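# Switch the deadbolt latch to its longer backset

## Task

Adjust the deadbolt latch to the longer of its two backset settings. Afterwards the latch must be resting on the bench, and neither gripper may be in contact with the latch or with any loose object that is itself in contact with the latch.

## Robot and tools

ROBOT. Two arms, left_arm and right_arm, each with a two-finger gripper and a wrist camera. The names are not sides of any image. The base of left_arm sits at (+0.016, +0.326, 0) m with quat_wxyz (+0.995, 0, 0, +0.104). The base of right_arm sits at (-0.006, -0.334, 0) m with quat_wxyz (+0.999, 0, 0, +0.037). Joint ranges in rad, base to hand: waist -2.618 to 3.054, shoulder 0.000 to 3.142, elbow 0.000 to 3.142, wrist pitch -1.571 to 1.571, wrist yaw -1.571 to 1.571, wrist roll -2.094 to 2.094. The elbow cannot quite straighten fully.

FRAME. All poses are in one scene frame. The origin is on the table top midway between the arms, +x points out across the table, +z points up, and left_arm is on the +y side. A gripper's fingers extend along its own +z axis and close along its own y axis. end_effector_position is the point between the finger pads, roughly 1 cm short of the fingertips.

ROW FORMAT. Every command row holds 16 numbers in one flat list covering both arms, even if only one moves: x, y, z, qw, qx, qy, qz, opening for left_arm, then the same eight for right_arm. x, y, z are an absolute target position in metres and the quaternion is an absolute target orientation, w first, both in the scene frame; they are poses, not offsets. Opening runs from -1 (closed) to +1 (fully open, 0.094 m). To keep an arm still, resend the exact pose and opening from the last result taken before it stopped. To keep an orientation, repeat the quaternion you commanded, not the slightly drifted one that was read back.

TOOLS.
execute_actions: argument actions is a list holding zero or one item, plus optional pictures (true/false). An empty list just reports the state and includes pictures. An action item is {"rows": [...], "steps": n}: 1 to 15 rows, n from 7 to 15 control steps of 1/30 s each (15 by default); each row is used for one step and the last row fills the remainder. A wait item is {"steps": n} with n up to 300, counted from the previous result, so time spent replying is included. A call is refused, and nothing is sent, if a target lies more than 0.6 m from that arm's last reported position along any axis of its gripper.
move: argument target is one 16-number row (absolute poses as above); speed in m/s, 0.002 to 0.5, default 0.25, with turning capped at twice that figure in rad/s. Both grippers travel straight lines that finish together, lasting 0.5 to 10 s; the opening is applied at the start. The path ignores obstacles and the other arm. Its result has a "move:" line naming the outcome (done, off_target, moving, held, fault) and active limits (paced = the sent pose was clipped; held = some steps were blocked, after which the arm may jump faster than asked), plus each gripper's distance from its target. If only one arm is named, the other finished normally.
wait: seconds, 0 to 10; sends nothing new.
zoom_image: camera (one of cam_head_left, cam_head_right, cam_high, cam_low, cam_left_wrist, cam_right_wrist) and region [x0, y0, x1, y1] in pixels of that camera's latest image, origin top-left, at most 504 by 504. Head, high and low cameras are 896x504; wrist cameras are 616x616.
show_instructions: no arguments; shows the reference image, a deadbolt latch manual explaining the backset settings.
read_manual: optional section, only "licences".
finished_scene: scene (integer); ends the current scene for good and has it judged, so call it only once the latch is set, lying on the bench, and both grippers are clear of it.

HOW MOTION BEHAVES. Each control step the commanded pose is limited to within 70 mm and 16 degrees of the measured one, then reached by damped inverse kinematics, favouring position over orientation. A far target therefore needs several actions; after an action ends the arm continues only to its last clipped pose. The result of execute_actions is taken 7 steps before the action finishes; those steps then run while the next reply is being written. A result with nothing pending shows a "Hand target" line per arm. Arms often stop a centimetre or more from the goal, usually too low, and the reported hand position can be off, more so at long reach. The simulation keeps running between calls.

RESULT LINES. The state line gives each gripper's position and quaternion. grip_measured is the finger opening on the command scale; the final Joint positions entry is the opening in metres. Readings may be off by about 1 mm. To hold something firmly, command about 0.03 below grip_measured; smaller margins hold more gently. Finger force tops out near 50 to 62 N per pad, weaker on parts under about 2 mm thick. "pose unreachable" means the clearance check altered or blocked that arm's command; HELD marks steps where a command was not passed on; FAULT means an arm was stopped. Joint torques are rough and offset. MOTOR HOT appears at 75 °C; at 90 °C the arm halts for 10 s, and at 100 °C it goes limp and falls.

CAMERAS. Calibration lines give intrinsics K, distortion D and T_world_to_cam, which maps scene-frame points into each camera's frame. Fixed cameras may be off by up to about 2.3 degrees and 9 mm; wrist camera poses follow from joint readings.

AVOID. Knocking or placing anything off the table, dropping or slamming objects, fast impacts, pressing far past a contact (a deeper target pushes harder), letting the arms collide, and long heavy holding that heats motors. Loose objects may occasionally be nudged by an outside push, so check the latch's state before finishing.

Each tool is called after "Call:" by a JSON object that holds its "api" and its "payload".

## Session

Call:
{"api": "execute_actions", "payload": {"actions": []}}

Scene clock: 0.00 s of 4900.00 s.
left_arm: end_effector_position=(+0.2852, +0.5497, +0.2028) grip_measured=+1.000 end_effector_quat_wxyz=(+0.521, -0.420, +0.540, +0.510) | right_arm: end_effector_position=(+0.1016, -0.2184, +0.1733) grip_measured=+1.000 end_effector_quat_wxyz=(-0.216, +0.871, -0.387, +0.214)
Joint positions: left_arm=[-0.02   1.621  0.434  1.384 -1.241  0.302  0.094] | right_arm=[ 1.34   0.714  0.852 -1.364  0.524 -0.986  0.094]
Joint velocities: left_arm=[-0.007  0.012 -0.007 -0.037  0.037  0.007  0.   ] | right_arm=[-0.002 -0.017 -0.007 -0.051 -0.037 -0.022  0.   ]
Joint torques (N m, as the arm reports them, + toward a larger angle): no reading
Hand target (left_arm): +0.286, +0.550, +0.203; +0.521, -0.419, +0.541, +0.510
Hand target (right_arm): +0.102, -0.219, +0.175; -0.219, +0.869, -0.389, +0.214
camera_calibration (this result's frames):
cam_left_wrist: T_world_to_cam=[[0.888707, -0.103027, -0.446749, -0.108136], [-0.443766, -0.438146, -0.781729, 0.554173], [-0.115202, 0.89298, -0.435103, -0.272614], [0, 0, 0, 1]] pos_world=[0.310619, 0.475106, 0.266288]
cam_right_wrist: T_world_to_cam=[[0.451822, 0.766383, 0.456634, 0.0533264], [0.224526, -0.593071, 0.773211, -0.267774], [0.863392, -0.246828, -0.440035, 0.0544147], [0, 0, 0, 1]] pos_world=[-0.0109532, -0.186246, 0.206639]

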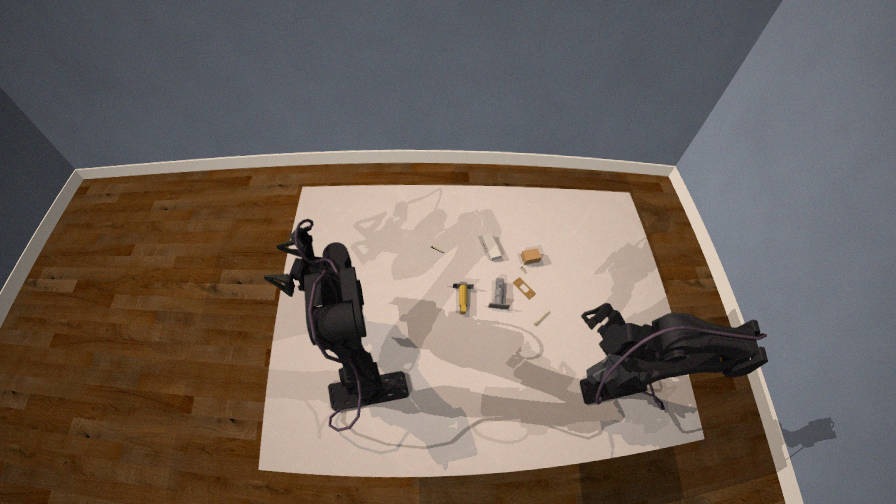

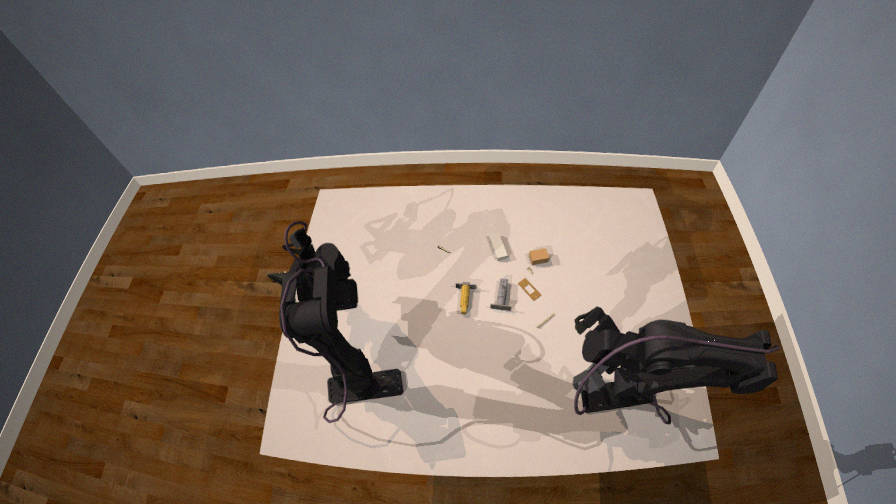

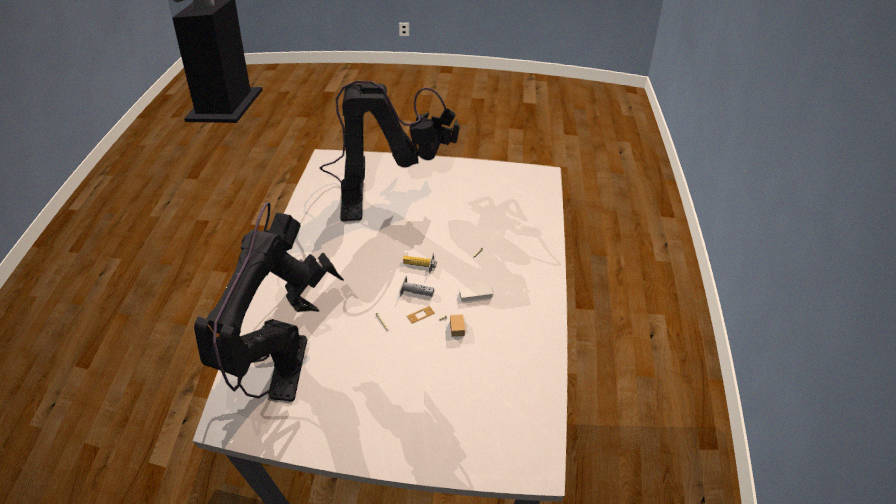

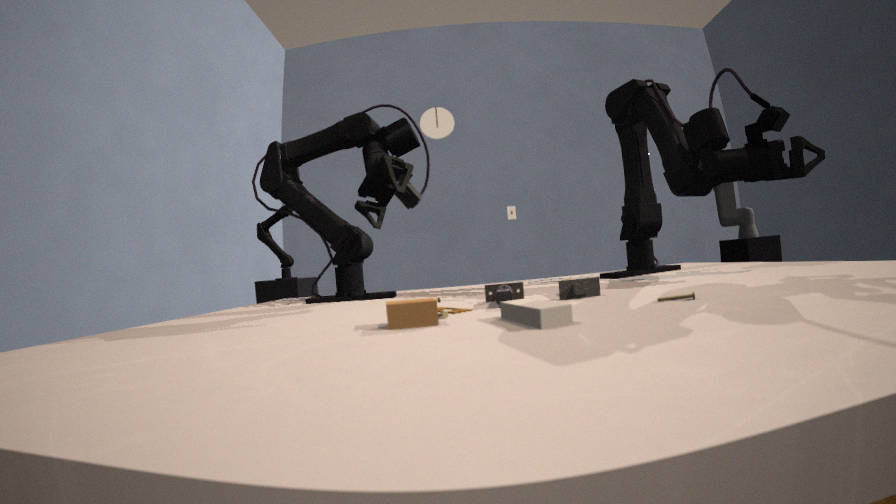

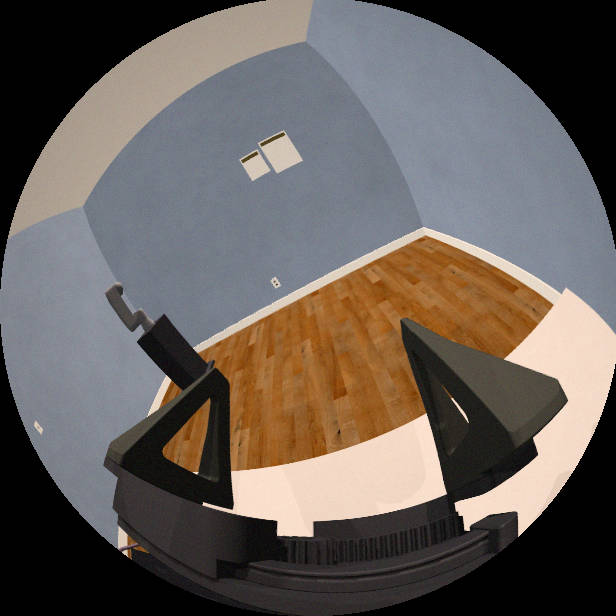

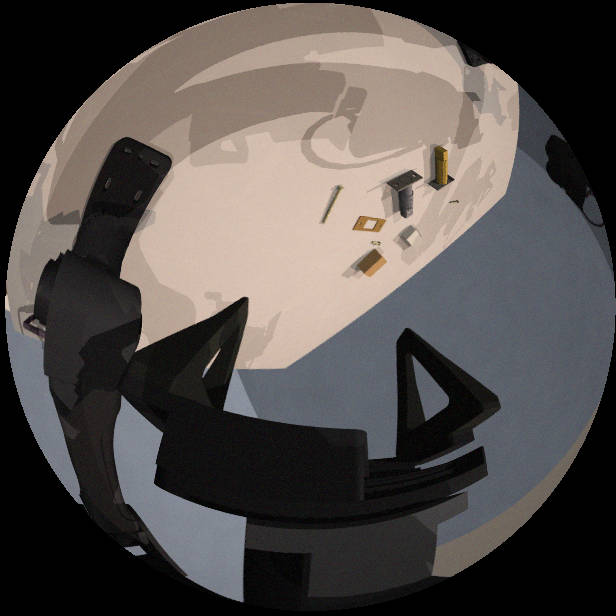

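Call:
{"api": "zoom_image", "payload": {"camera": "cam_head_left", "region": [420, 230, 580, 330]}}

Region (420, 230, 580, 330) of cam_head_left's 896x504 image, scaled by 3.150, with more detail than that image has; it fills the top 315 rows of this view, and the rest is white.

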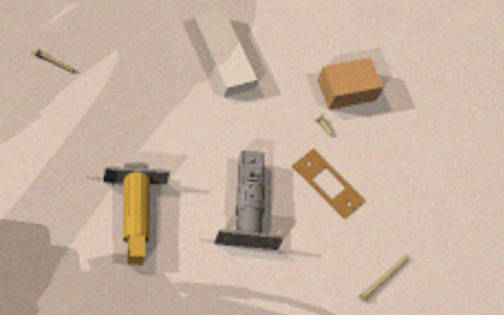

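Call:
{"api": "move", "payload": {"target": [0.268, -0.04, 0.07, 0.0, 0.03, 0.9995, 0.0, 0.7, 0.25, -0.13, 0.235, 0.0, -0.251, 0.968, 0.0, 0.0], "speed": 0.3}}

Scene clock: 6.33 s of 4900.00 s.
left_arm: end_effector_position=(+0.2628, -0.0469, +0.0689) grip_measured=+0.703 end_effector_quat_wxyz=(+0.006, +0.033, +0.999, -0.024) | right_arm: end_effector_position=(+0.2460, -0.1308, +0.2361) grip_measured=-0.001 end_effector_quat_wxyz=(+0.077, -0.249, +0.965, +0.037)
Joint positions: left_arm=[-1.189  2.239  1.965 -1.25   0.017 -0.915  0.08 ] | right_arm=[ 0.598  1.685  1.853 -1.569 -0.004  0.167  0.047]
Joint velocities: left_arm=[-0.002 -0.017  0.017  0.037  0.051 -0.007 -0.   ] | right_arm=[-0.012 -0.007 -0.012 -0.007 -0.051 -0.066 -0.001]
Joint torques (N m, as the arm reports them, + toward a larger angle): left_arm=[  0.23 -12.85   9.44   0.24   0.05   0.07] | right_arm=[-0.49 -6.34  9.75  0.68 -0.09 -0.08]
Hand target (left_arm): +0.263, -0.046, +0.069; -0.001, +0.036, +0.999, -0.021
Hand target (right_arm): +0.248, -0.130, +0.239; +0.076, -0.249, +0.965, +0.041
Off the commanded pose (left_arm): 0.009 m, 3 deg.
Off the commanded pose (right_arm): 0.004 m, 10 deg.
joint sent to its limit (right arm) — the command would take joint 4 (wrist pitch) past its lower limit, so that joint was sent only as far as its limit.
Kept back: nothing.
move: off_target (left_arm, right_arm); limits=paced
camera_calibration (this result's frames):
cam_left_wrist: T_world_to_cam=[[-0.40371, -0.913531, 0.0497966, 0.0579462], [-0.772137, 0.36941, 0.51705, 0.212926], [-0.490736, 0.170289, -0.854506, 0.293], [0, 0, 0, 1]] pos_world=[0.331587, -0.0756157, 0.137391]
cam_right_wrist: T_world_to_cam=[[0.666768, -0.744742, -0.0279322, -0.243834], [-0.638823, -0.590437, 0.493244, -0.0180525], [-0.383832, -0.311035, -0.869442, 0.378782], [0, 0, 0, 1]] pos_world=[0.296437, -0.0744379, 0.331422]

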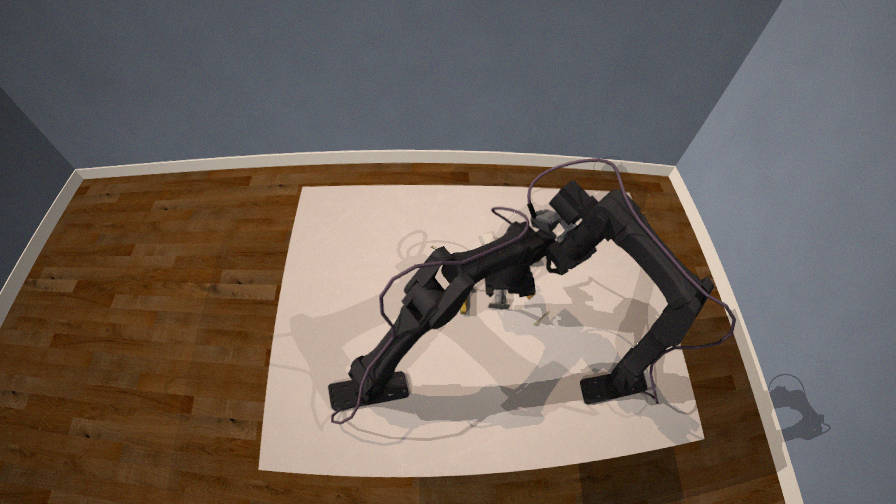

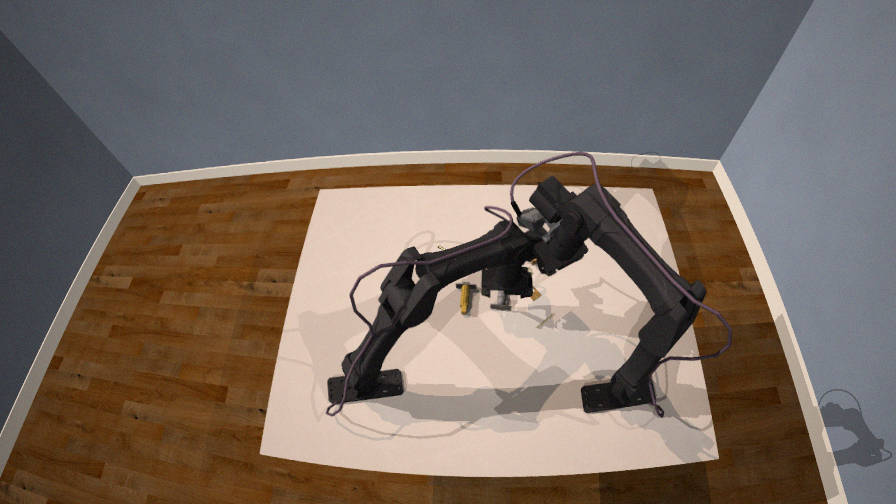

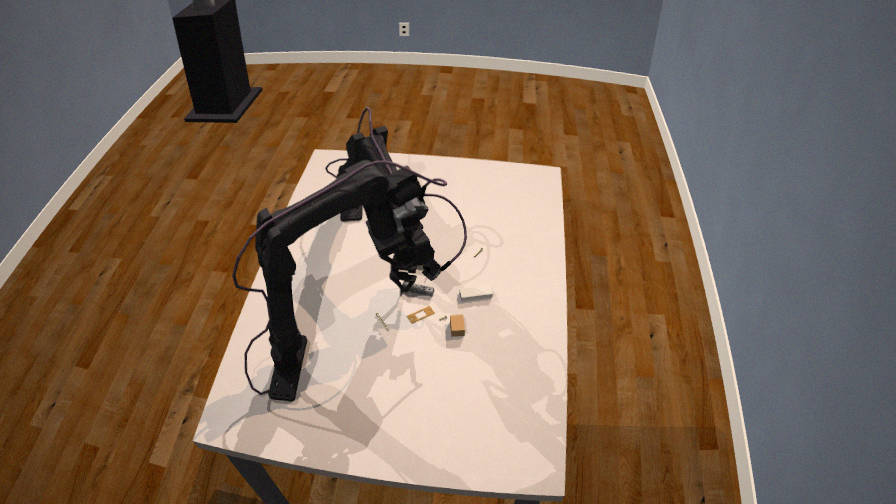

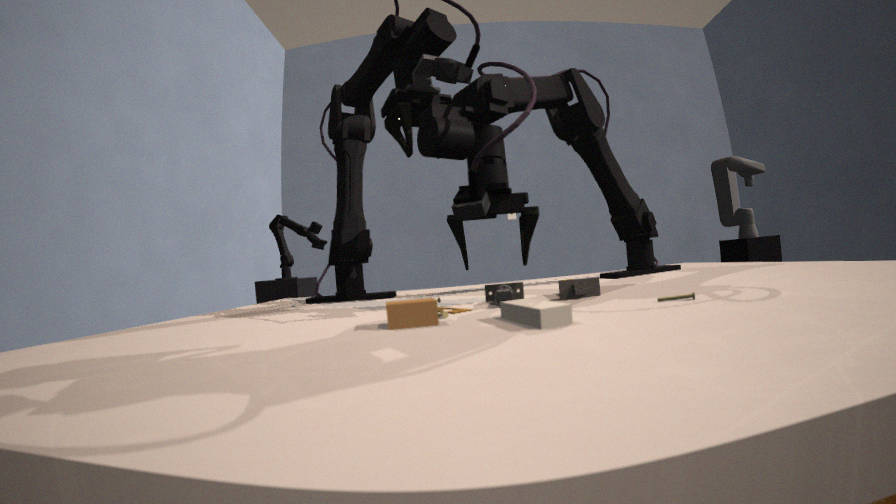

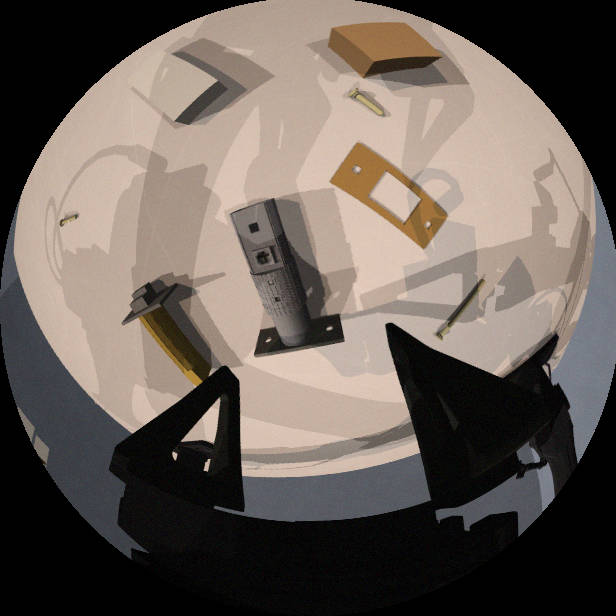

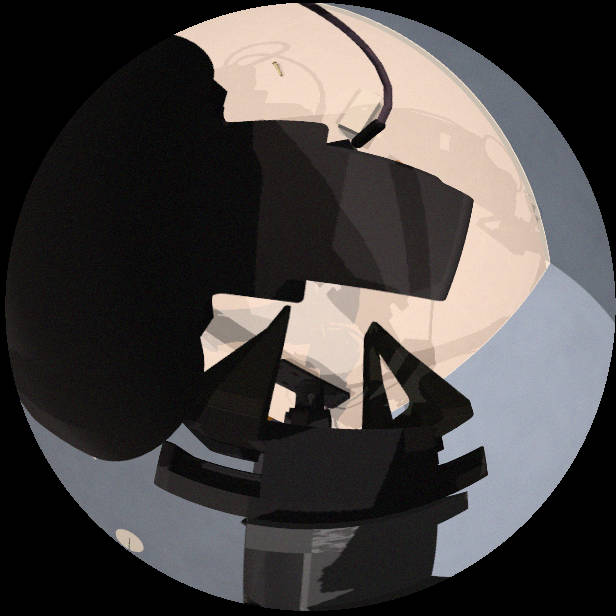

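Call:
{"api": "move", "payload": {"target": [0.268, -0.042, 0.012, 0.0, 0.03, 0.9995, 0.0, 0.7, 0.25, -0.13, 0.235, 0.076, -0.249, 0.965, 0.04, 0.0], "speed": 0.1}}

Scene clock: 7.67 s of 4900.00 s.
left_arm: end_effector_position=(+0.2634, -0.0459, +0.0202) grip_measured=+0.703 end_effector_quat_wxyz=(-0.003, +0.033, +0.999, -0.006) | right_arm: end_effector_position=(+0.2465, -0.1315, +0.2361) grip_measured=-0.001 end_effector_quat_wxyz=(+0.077, -0.250, +0.965, +0.037)
Joint positions: left_arm=[-1.189  2.306  1.883 -1.142  0.013 -0.915  0.08 ] | right_arm=[ 0.595  1.685  1.853 -1.569 -0.006  0.163  0.047]
Joint velocities: left_arm=[-0.002  0.002 -0.017  0.007  0.022  0.007  0.001] | right_arm=[ 0.002 -0.022  0.007 -0.022  0.007  0.007 -0.001]
Joint torques (N m, as the arm reports them, + toward a larger angle): left_arm=[  0.64 -13.04   6.46   0.52  -0.16   0.04] | right_arm=[-0.5  -6.3   8.24  0.86 -0.07 -0.08]
Hand target (left_arm): +0.268, -0.043, +0.012; -0.000, +0.030, +1.000, +0.000
Hand target (right_arm): +0.250, -0.130, +0.235; +0.076, -0.249, +0.965, +0.040
Off the commanded pose (left_arm): 0.010 m, 1 deg.
Off the commanded pose (right_arm): 0.004 m, 0 deg.
Kept back: nothing.
move: done
camera_calibration (this result's frames):
cam_left_wrist: T_world_to_cam=[[-0.402916, -0.914909, 0.0244787, 0.0617326], [-0.762383, 0.350303, 0.544114, 0.234156], [-0.50639, 0.20057, -0.838654, 0.256644], [0, 0, 0, 1]] pos_world=[0.333352, -0.0770211, 0.0863163]
cam_right_wrist: T_world_to_cam=[[0.667469, -0.744083, -0.0287227, -0.244571], [-0.63802, -0.591364, 0.493172, -0.0184057], [-0.383947, -0.310852, -0.869457, 0.378837], [0, 0, 0, 1]] pos_world=[0.296954, -0.0751032, 0.331435]

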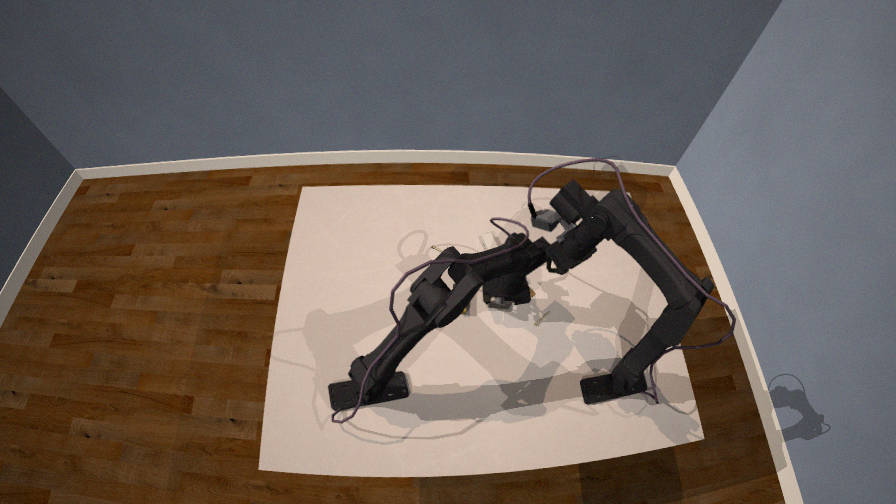

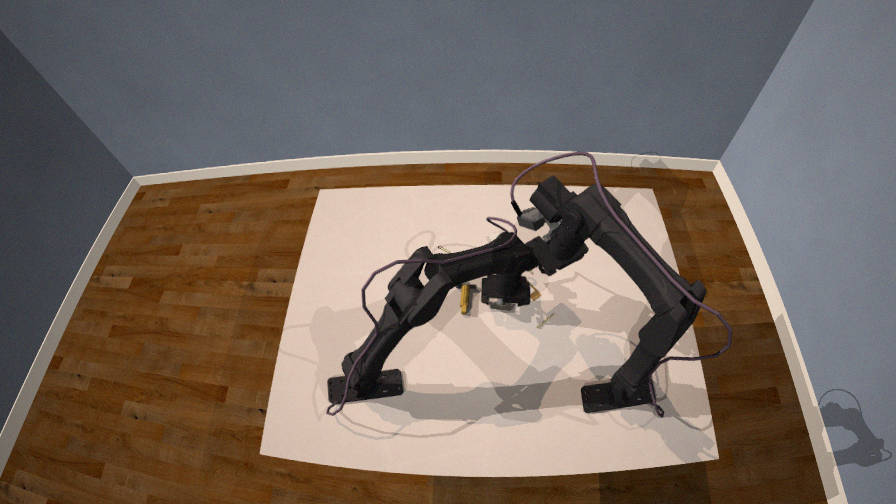

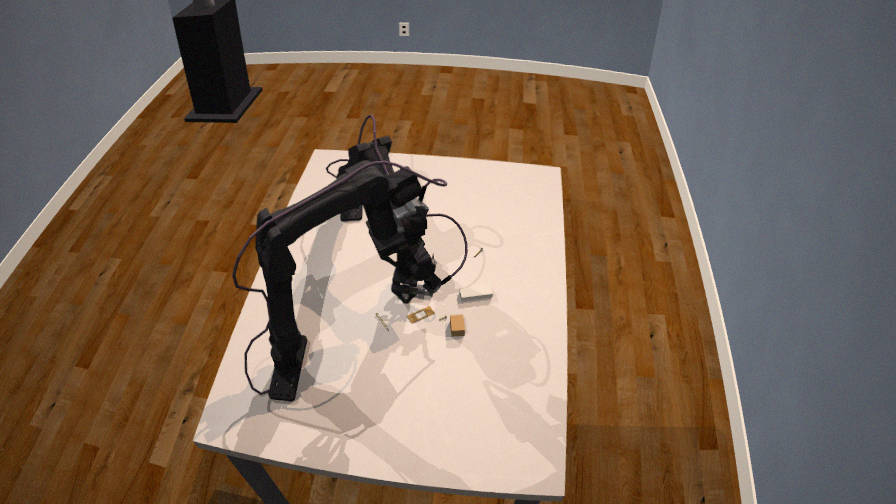

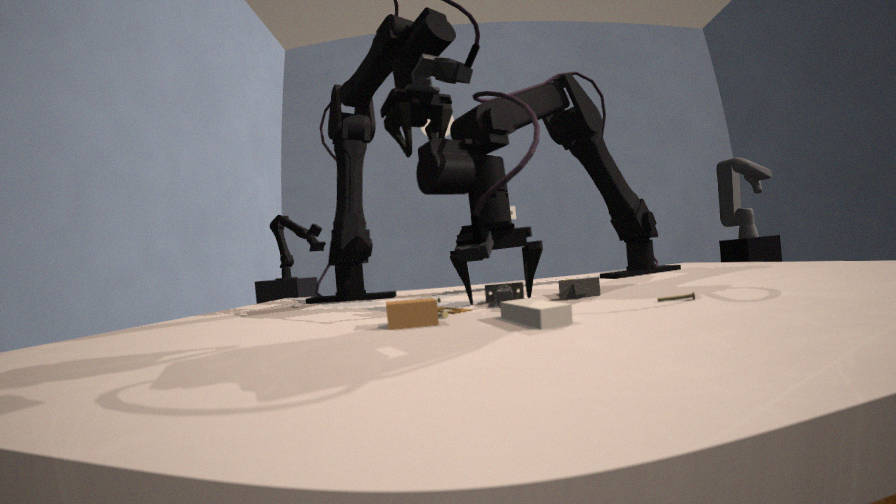

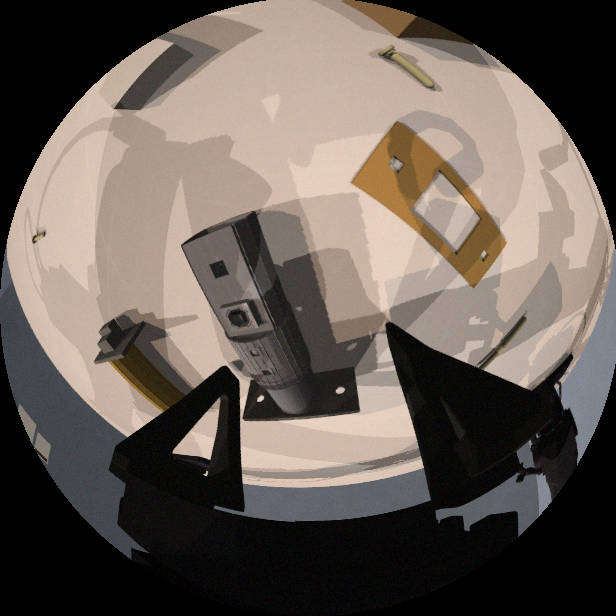

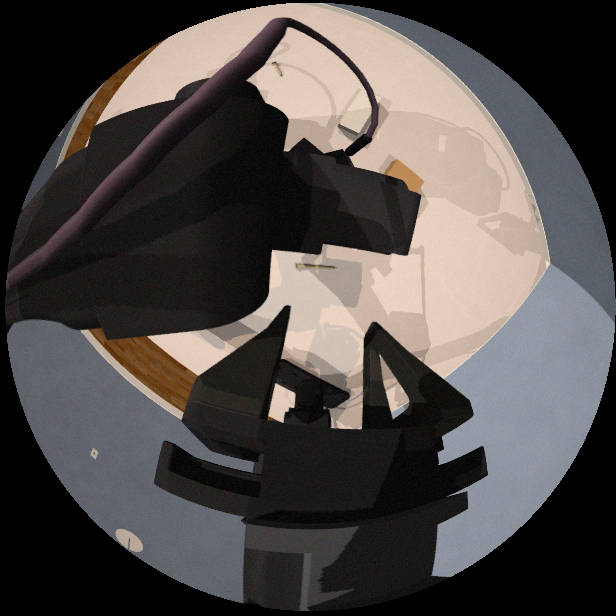

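The faceplate sits between the fingers, so I'll close the grip now.

Call:
{"api": "execute_actions", "payload": {"actions": [{"rows": [[0.2634, -0.0459, 0.018, 0.0, 0.03, 0.9995, 0.0, 0.10, 0.25, -0.13, 0.235, 0.076, -0.249, 0.965, 0.04, 0.0]], "steps": 15}]}}

Call:
{"api": "execute_actions", "payload": {"actions": [{"steps": 10}]}}

Scene clock: 8.13 s of 4900.00 s.
left_arm: end_effector_position=(+0.2640, -0.0458, +0.0202) grip_measured=+0.103 end_effector_quat_wxyz=(-0.002, +0.031, +0.999, -0.006) | right_arm: end_effector_position=(+0.2465, -0.1315, +0.2361) grip_measured=-0.001 end_effector_quat_wxyz=(+0.077, -0.250, +0.965, +0.037)
Joint positions: left_arm=[-1.189  2.306  1.883 -1.141  0.01  -0.918  0.052] | right_arm=[ 0.595  1.685  1.853 -1.569 -0.006  0.163  0.047]
Joint velocities: left_arm=[-0.017  0.012  0.007  0.037  0.066 -0.022  0.   ] | right_arm=[-0.007  0.007 -0.002  0.051 -0.007 -0.007 -0.001]
Joint torques (N m, as the arm reports them, + toward a larger angle): left_arm=[ -0.35 -13.61   7.85   0.33  -0.09  -0.07] | right_arm=[-0.55 -6.19  8.18  0.87 -0.06 -0.07]
Steps of this call (steps 1 to 6: nothing new was sent; steps 7 to 14: the first 8 steps of this action). Readings (end_effector_position):
7: left_arm (+0.2636, -0.0462, +0.0202) | right_arm (+0.2465, -0.1315, +0.2361)
8: left_arm (+0.2635, -0.0457, +0.0202) | right_arm (+0.2465, -0.1315, +0.2361)
10: left_arm (+0.2639, -0.0452, +0.0202) | right_arm (+0.2465, -0.1315, +0.2361)
14: the state above

Scene clock: 8.47 s of 4900.00 s.
left_arm: end_effector_position=(+0.2640, -0.0458, +0.0202) grip_measured=+0.103 end_effector_quat_wxyz=(-0.002, +0.031, +0.999, -0.006) | right_arm: end_effector_position=(+0.2465, -0.1315, +0.2361) grip_measured=-0.001 end_effector_quat_wxyz=(+0.077, -0.250, +0.965, +0.037)
Joint positions: left_arm=[-1.189  2.306  1.883 -1.141  0.01  -0.918  0.052] | right_arm=[ 0.595  1.685  1.853 -1.569 -0.006  0.163  0.047]
Joint velocities: left_arm=[-0.002 -0.017 -0.007 -0.007  0.081 -0.007 -0.   ] | right_arm=[ 0.002 -0.007 -0.002 -0.051  0.081  0.051  0.   ]
Joint torques (N m, as the arm reports them, + toward a larger angle): left_arm=[ -0.38 -13.51   7.86   0.33  -0.13  -0.06] | right_arm=[-0.56 -6.19  8.28  0.87 -0.07 -0.06]
Hand target (left_arm): +0.263, -0.046, +0.018; -0.000, +0.030, +1.000, -0.000
Hand target (right_arm): +0.250, -0.130, +0.235; +0.076, -0.249, +0.965, +0.040
Off the commanded pose (left_arm): 0.002 m, 1 deg.
Off the commanded pose (right_arm): 0.004 m, 0 deg.
Kept back: nothing.
Steps of this call (steps 1 to 7: the last 7 steps of your previous action; steps 8 to 10: nothing new was sent). Readings (end_effector_position):
1: left_arm (+0.2640, -0.0458, +0.0202) | right_arm (+0.2465, -0.1315, +0.2361)
2: left_arm (+0.2640, -0.0458, +0.0202) | right_arm (+0.2465, -0.1315, +0.2361)
4: left_arm (+0.2640, -0.0458, +0.0202) | right_arm (+0.2465, -0.1315, +0.2361)
8: left_arm (+0.2640, -0.0458, +0.0202) | right_arm (+0.2465, -0.1315, +0.2361)
10: the state above

Call:
{"api": "execute_actions", "payload": {"actions": []}}

Scene clock: 16.63 s of 4900.00 s.
left_arm: end_effector_position=(+0.2640, -0.0458, +0.0202) grip_measured=+0.103 end_effector_quat_wxyz=(-0.002, +0.031, +0.999, -0.006) | right_arm: end_effector_position=(+0.2465, -0.1315, +0.2361) grip_measured=-0.001 end_effector_quat_wxyz=(+0.077, -0.250, +0.965, +0.037)
Joint positions: left_arm=[-1.189  2.306  1.883 -1.141  0.01  -0.918  0.052] | right_arm=[ 0.595  1.685  1.853 -1.569 -0.006  0.163  0.047]
Joint velocities: left_arm=[ 0.007 -0.002 -0.002  0.007 -0.066 -0.066  0.   ] | right_arm=[-0.002 -0.002 -0.017  0.037 -0.022  0.022  0.   ]
Joint torques (N m, as the arm reports them, + toward a larger angle): left_arm=[ -0.37 -13.56   7.89   0.32  -0.12  -0.05] | right_arm=[-0.61 -6.17  8.27  0.88 -0.05 -0.06]
Hand target (left_arm): +0.263, -0.046, +0.018; -0.000, +0.030, +1.000, -0.000
Hand target (right_arm): +0.250, -0.130, +0.235; +0.076, -0.249, +0.965, +0.040
Off the commanded pose (left_arm): 0.002 m, 1 deg.
Off the commanded pose (right_arm): 0.004 m, 0 deg.
Kept back: nothing.
Steps of this call (steps 1 to 90: nothing new was sent; then 5.17 s passed at rest). Readings (end_effector_position):
1: left_arm (+0.2640, -0.0458, +0.0202) | right_arm (+0.2465, -0.1315, +0.2361)
2: left_arm (+0.2640, -0.0458, +0.0202) | right_arm (+0.2465, -0.1315, +0.2361)
4: left_arm (+0.2640, -0.0458, +0.0202) | right_arm (+0.2465, -0.1315, +0.2361)
8: left_arm (+0.2640, -0.0458, +0.0202) | right_arm (+0.2465, -0.1315, +0.2361)
90: the state above
camera_calibration (this result's frames):
cam_left_wrist: T_world_to_cam=[[-0.399829, -0.916313, 0.0225193, 0.0611993], [-0.765288, 0.34725, 0.541989, 0.235271], [-0.504451, 0.199469, -0.840084, 0.256402], [0, 0, 0, 1]] pos_world=[0.333862, -0.0767642, 0.0865071]
cam_right_wrist: T_world_to_cam=[[0.667469, -0.744083, -0.0287227, -0.244571], [-0.63802, -0.591364, 0.493172, -0.0184057], [-0.383947, -0.310852, -0.869457, 0.378837], [0, 0, 0, 1]] pos_world=[0.296954, -0.0751032, 0.331435]

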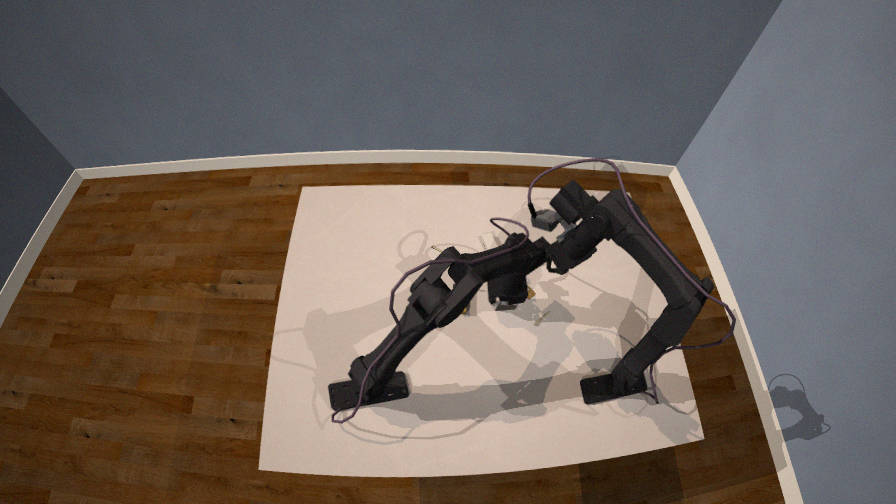

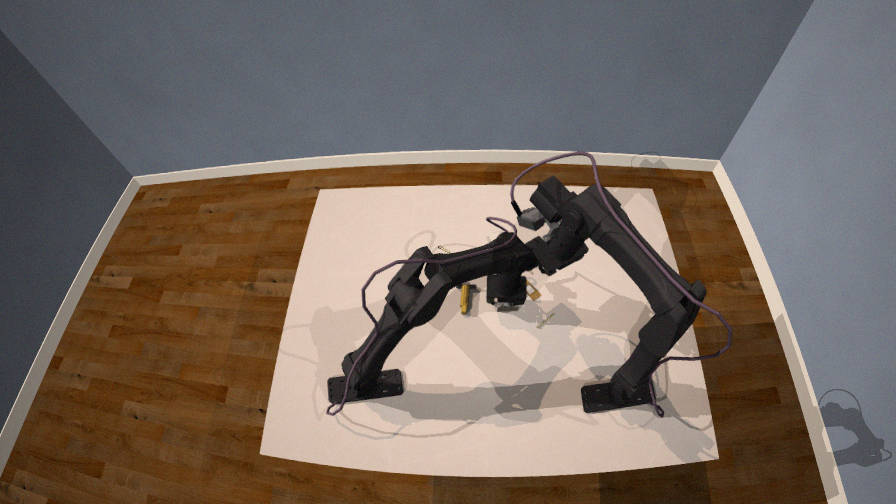

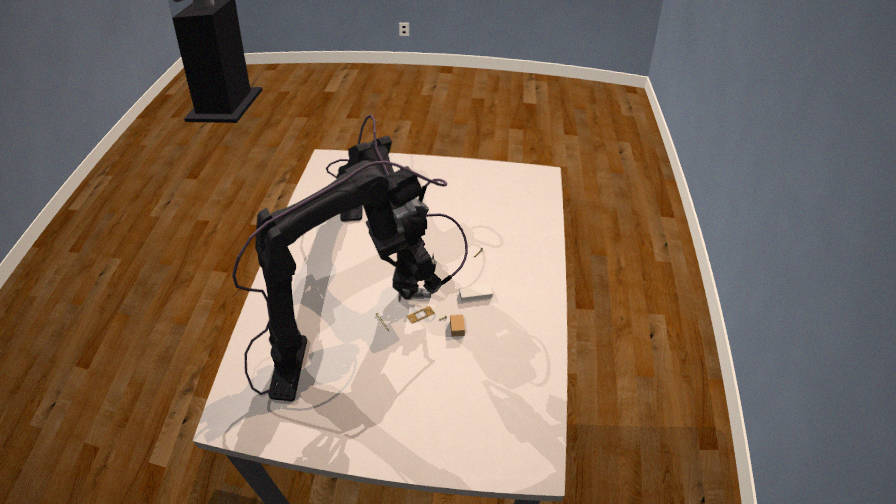

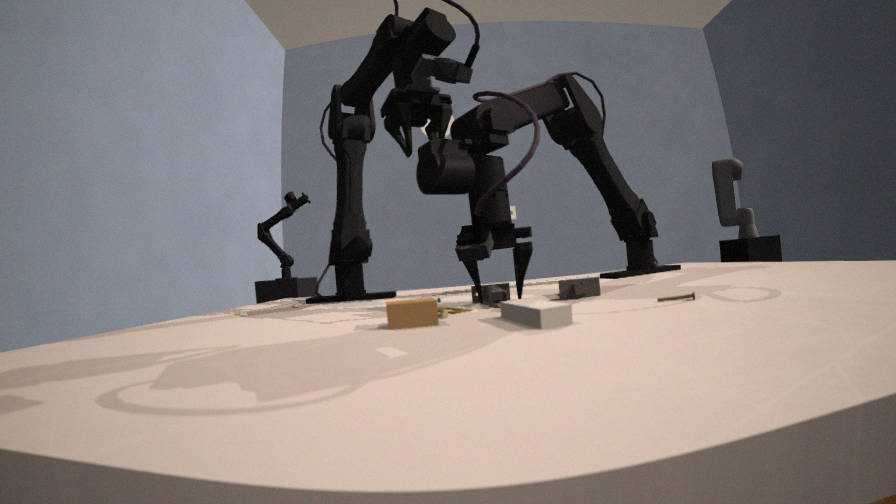

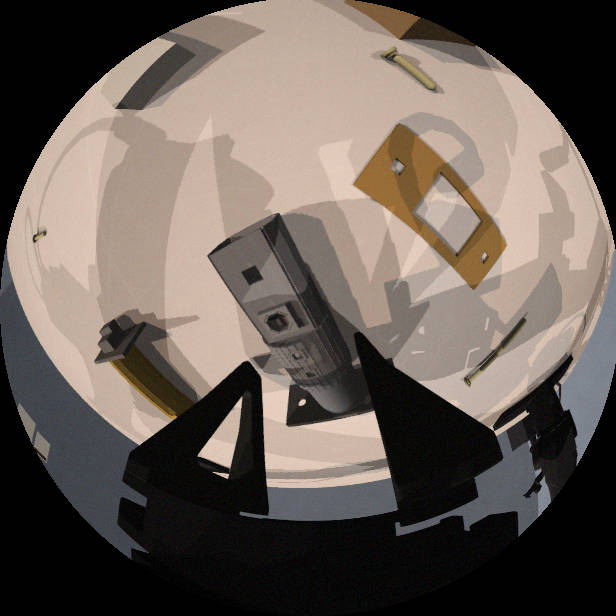

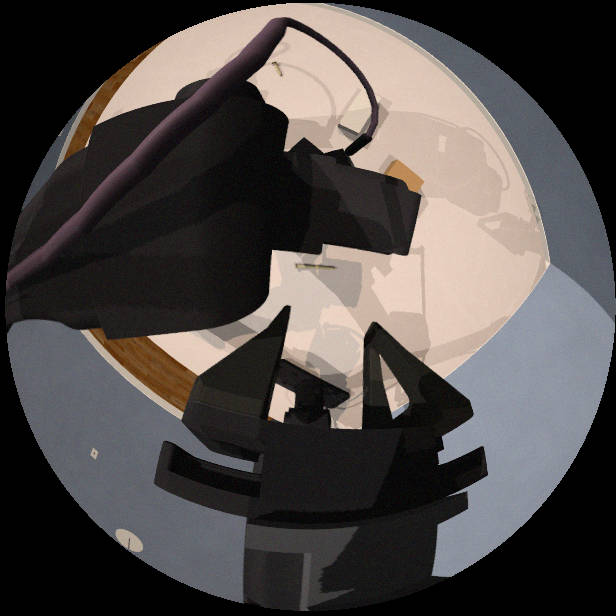

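Call:
{"api": "move", "payload": {"target": [0.255, -0.046, 0.06, 0.0, 0.03, 0.9995, 0.0, 0.7, 0.25, -0.13, 0.235, 0.076, -0.249, 0.965, 0.04, 0.0], "speed": 0.12}}

Scene clock: 17.87 s of 4900.00 s.
left_arm: end_effector_position=(+0.2576, -0.0427, +0.0486) grip_measured=+0.697 end_effector_quat_wxyz=(-0.008, +0.028, +1.000, +0.002) | right_arm: end_effector_position=(+0.2462, -0.1315, +0.2361) grip_measured=-0.001 end_effector_quat_wxyz=(+0.076, -0.251, +0.964, +0.037)
Joint positions: left_arm=[-1.197  2.284  1.959 -1.259  0.01  -0.934  0.08 ] | right_arm=[ 0.595  1.685  1.853 -1.57  -0.007  0.16   0.047]
Joint velocities: left_arm=[-0.002 -0.002 -0.007 -0.066  0.007 -0.022 -0.001] | right_arm=[-0.002  0.017 -0.002 -0.022 -0.037 -0.051  0.   ]
Joint torques (N m, as the arm reports them, + toward a larger angle): left_arm=[ -0.94 -15.55   9.07   0.14  -0.11  -0.06] | right_arm=[-0.55 -6.14  8.23  0.86 -0.06 -0.02]
Hand target (left_arm): +0.255, -0.045, +0.060; -0.000, +0.030, +1.000, -0.001
Hand target (right_arm): +0.250, -0.130, +0.235; +0.076, -0.249, +0.965, +0.040
Off the commanded pose (left_arm): 0.012 m, 1 deg.
Off the commanded pose (right_arm): 0.004 m, 0 deg.
Kept back: nothing.
move: off_target (left_arm)
camera_calibration (this result's frames):
cam_left_wrist: T_world_to_cam=[[-0.392637, -0.919621, 0.0115721, 0.0594178], [-0.761832, 0.332266, 0.556067, 0.211709], [-0.515216, 0.209517, -0.831057, 0.279254], [0, 0, 0, 1]] pos_world=[0.328492, -0.0742102, 0.113664]
cam_right_wrist: T_world_to_cam=[[0.669209, -0.742501, -0.0291598, -0.244536], [-0.636059, -0.592679, 0.494127, -0.0194977], [-0.384172, -0.312127, -0.868901, 0.378415], [0, 0, 0, 1]] pos_world=[0.296621, -0.0750107, 0.331309]

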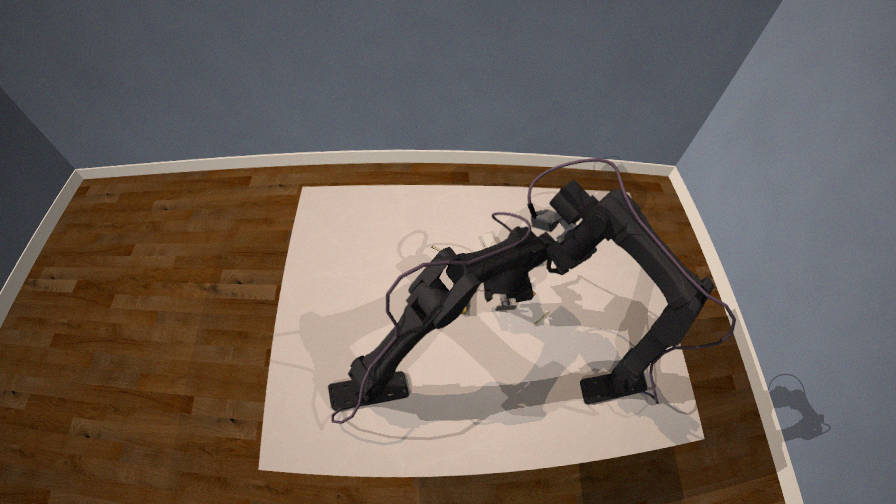

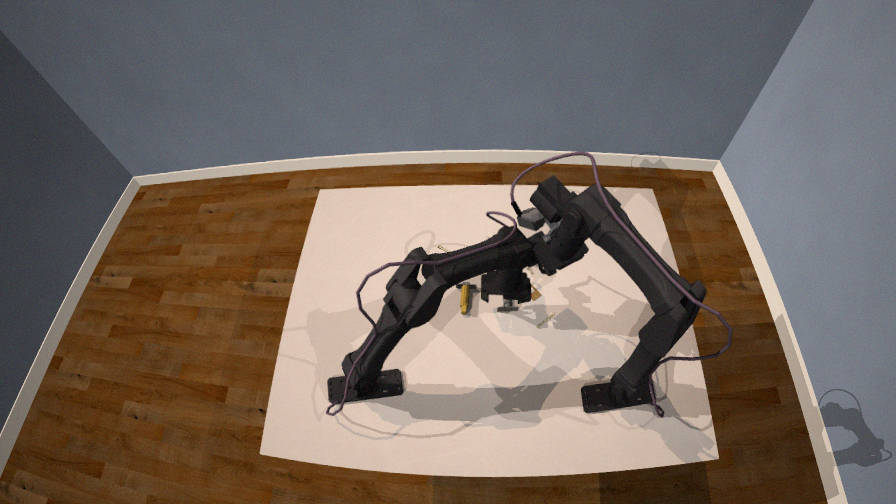

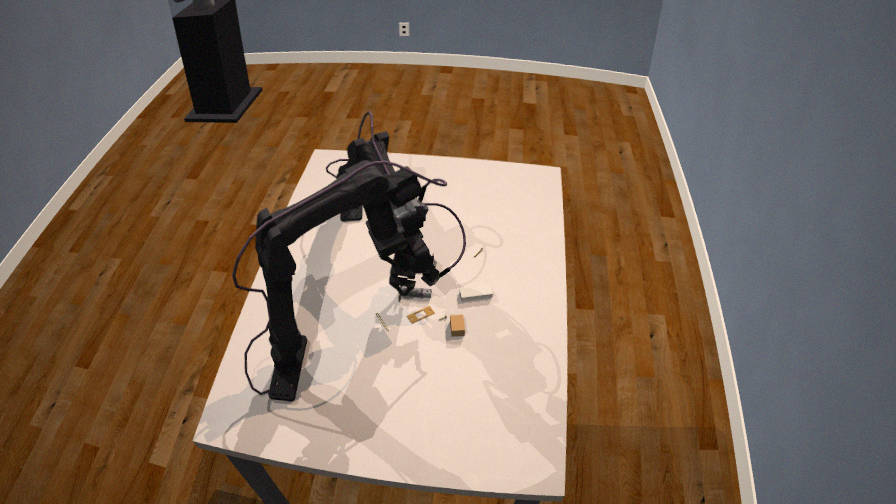

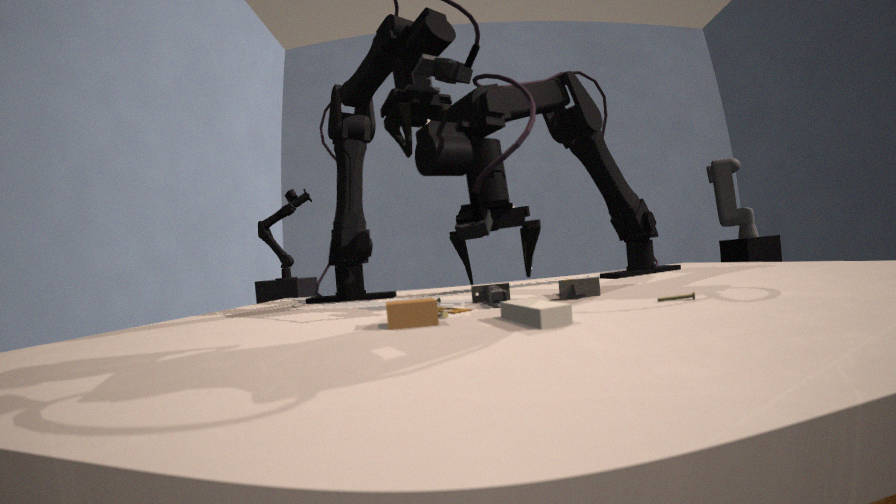

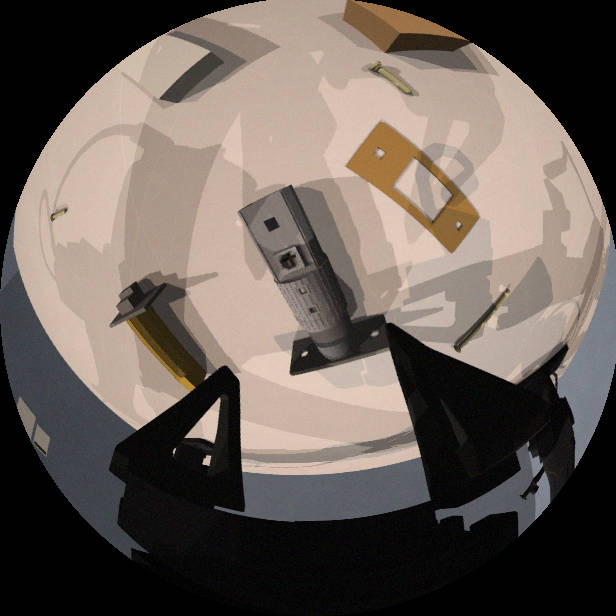

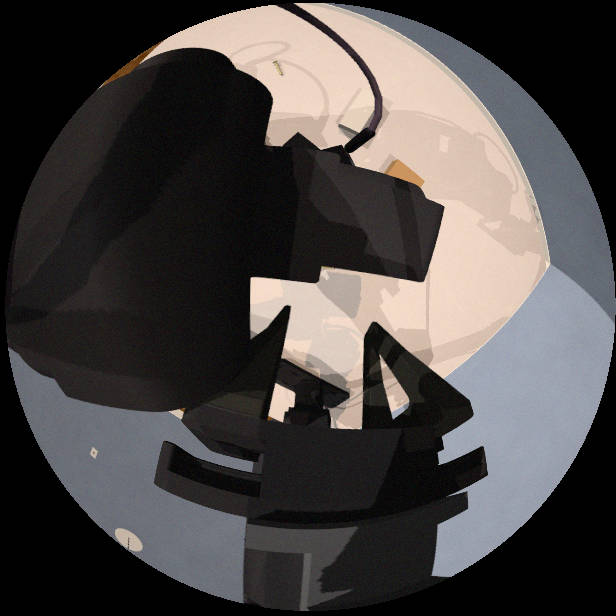

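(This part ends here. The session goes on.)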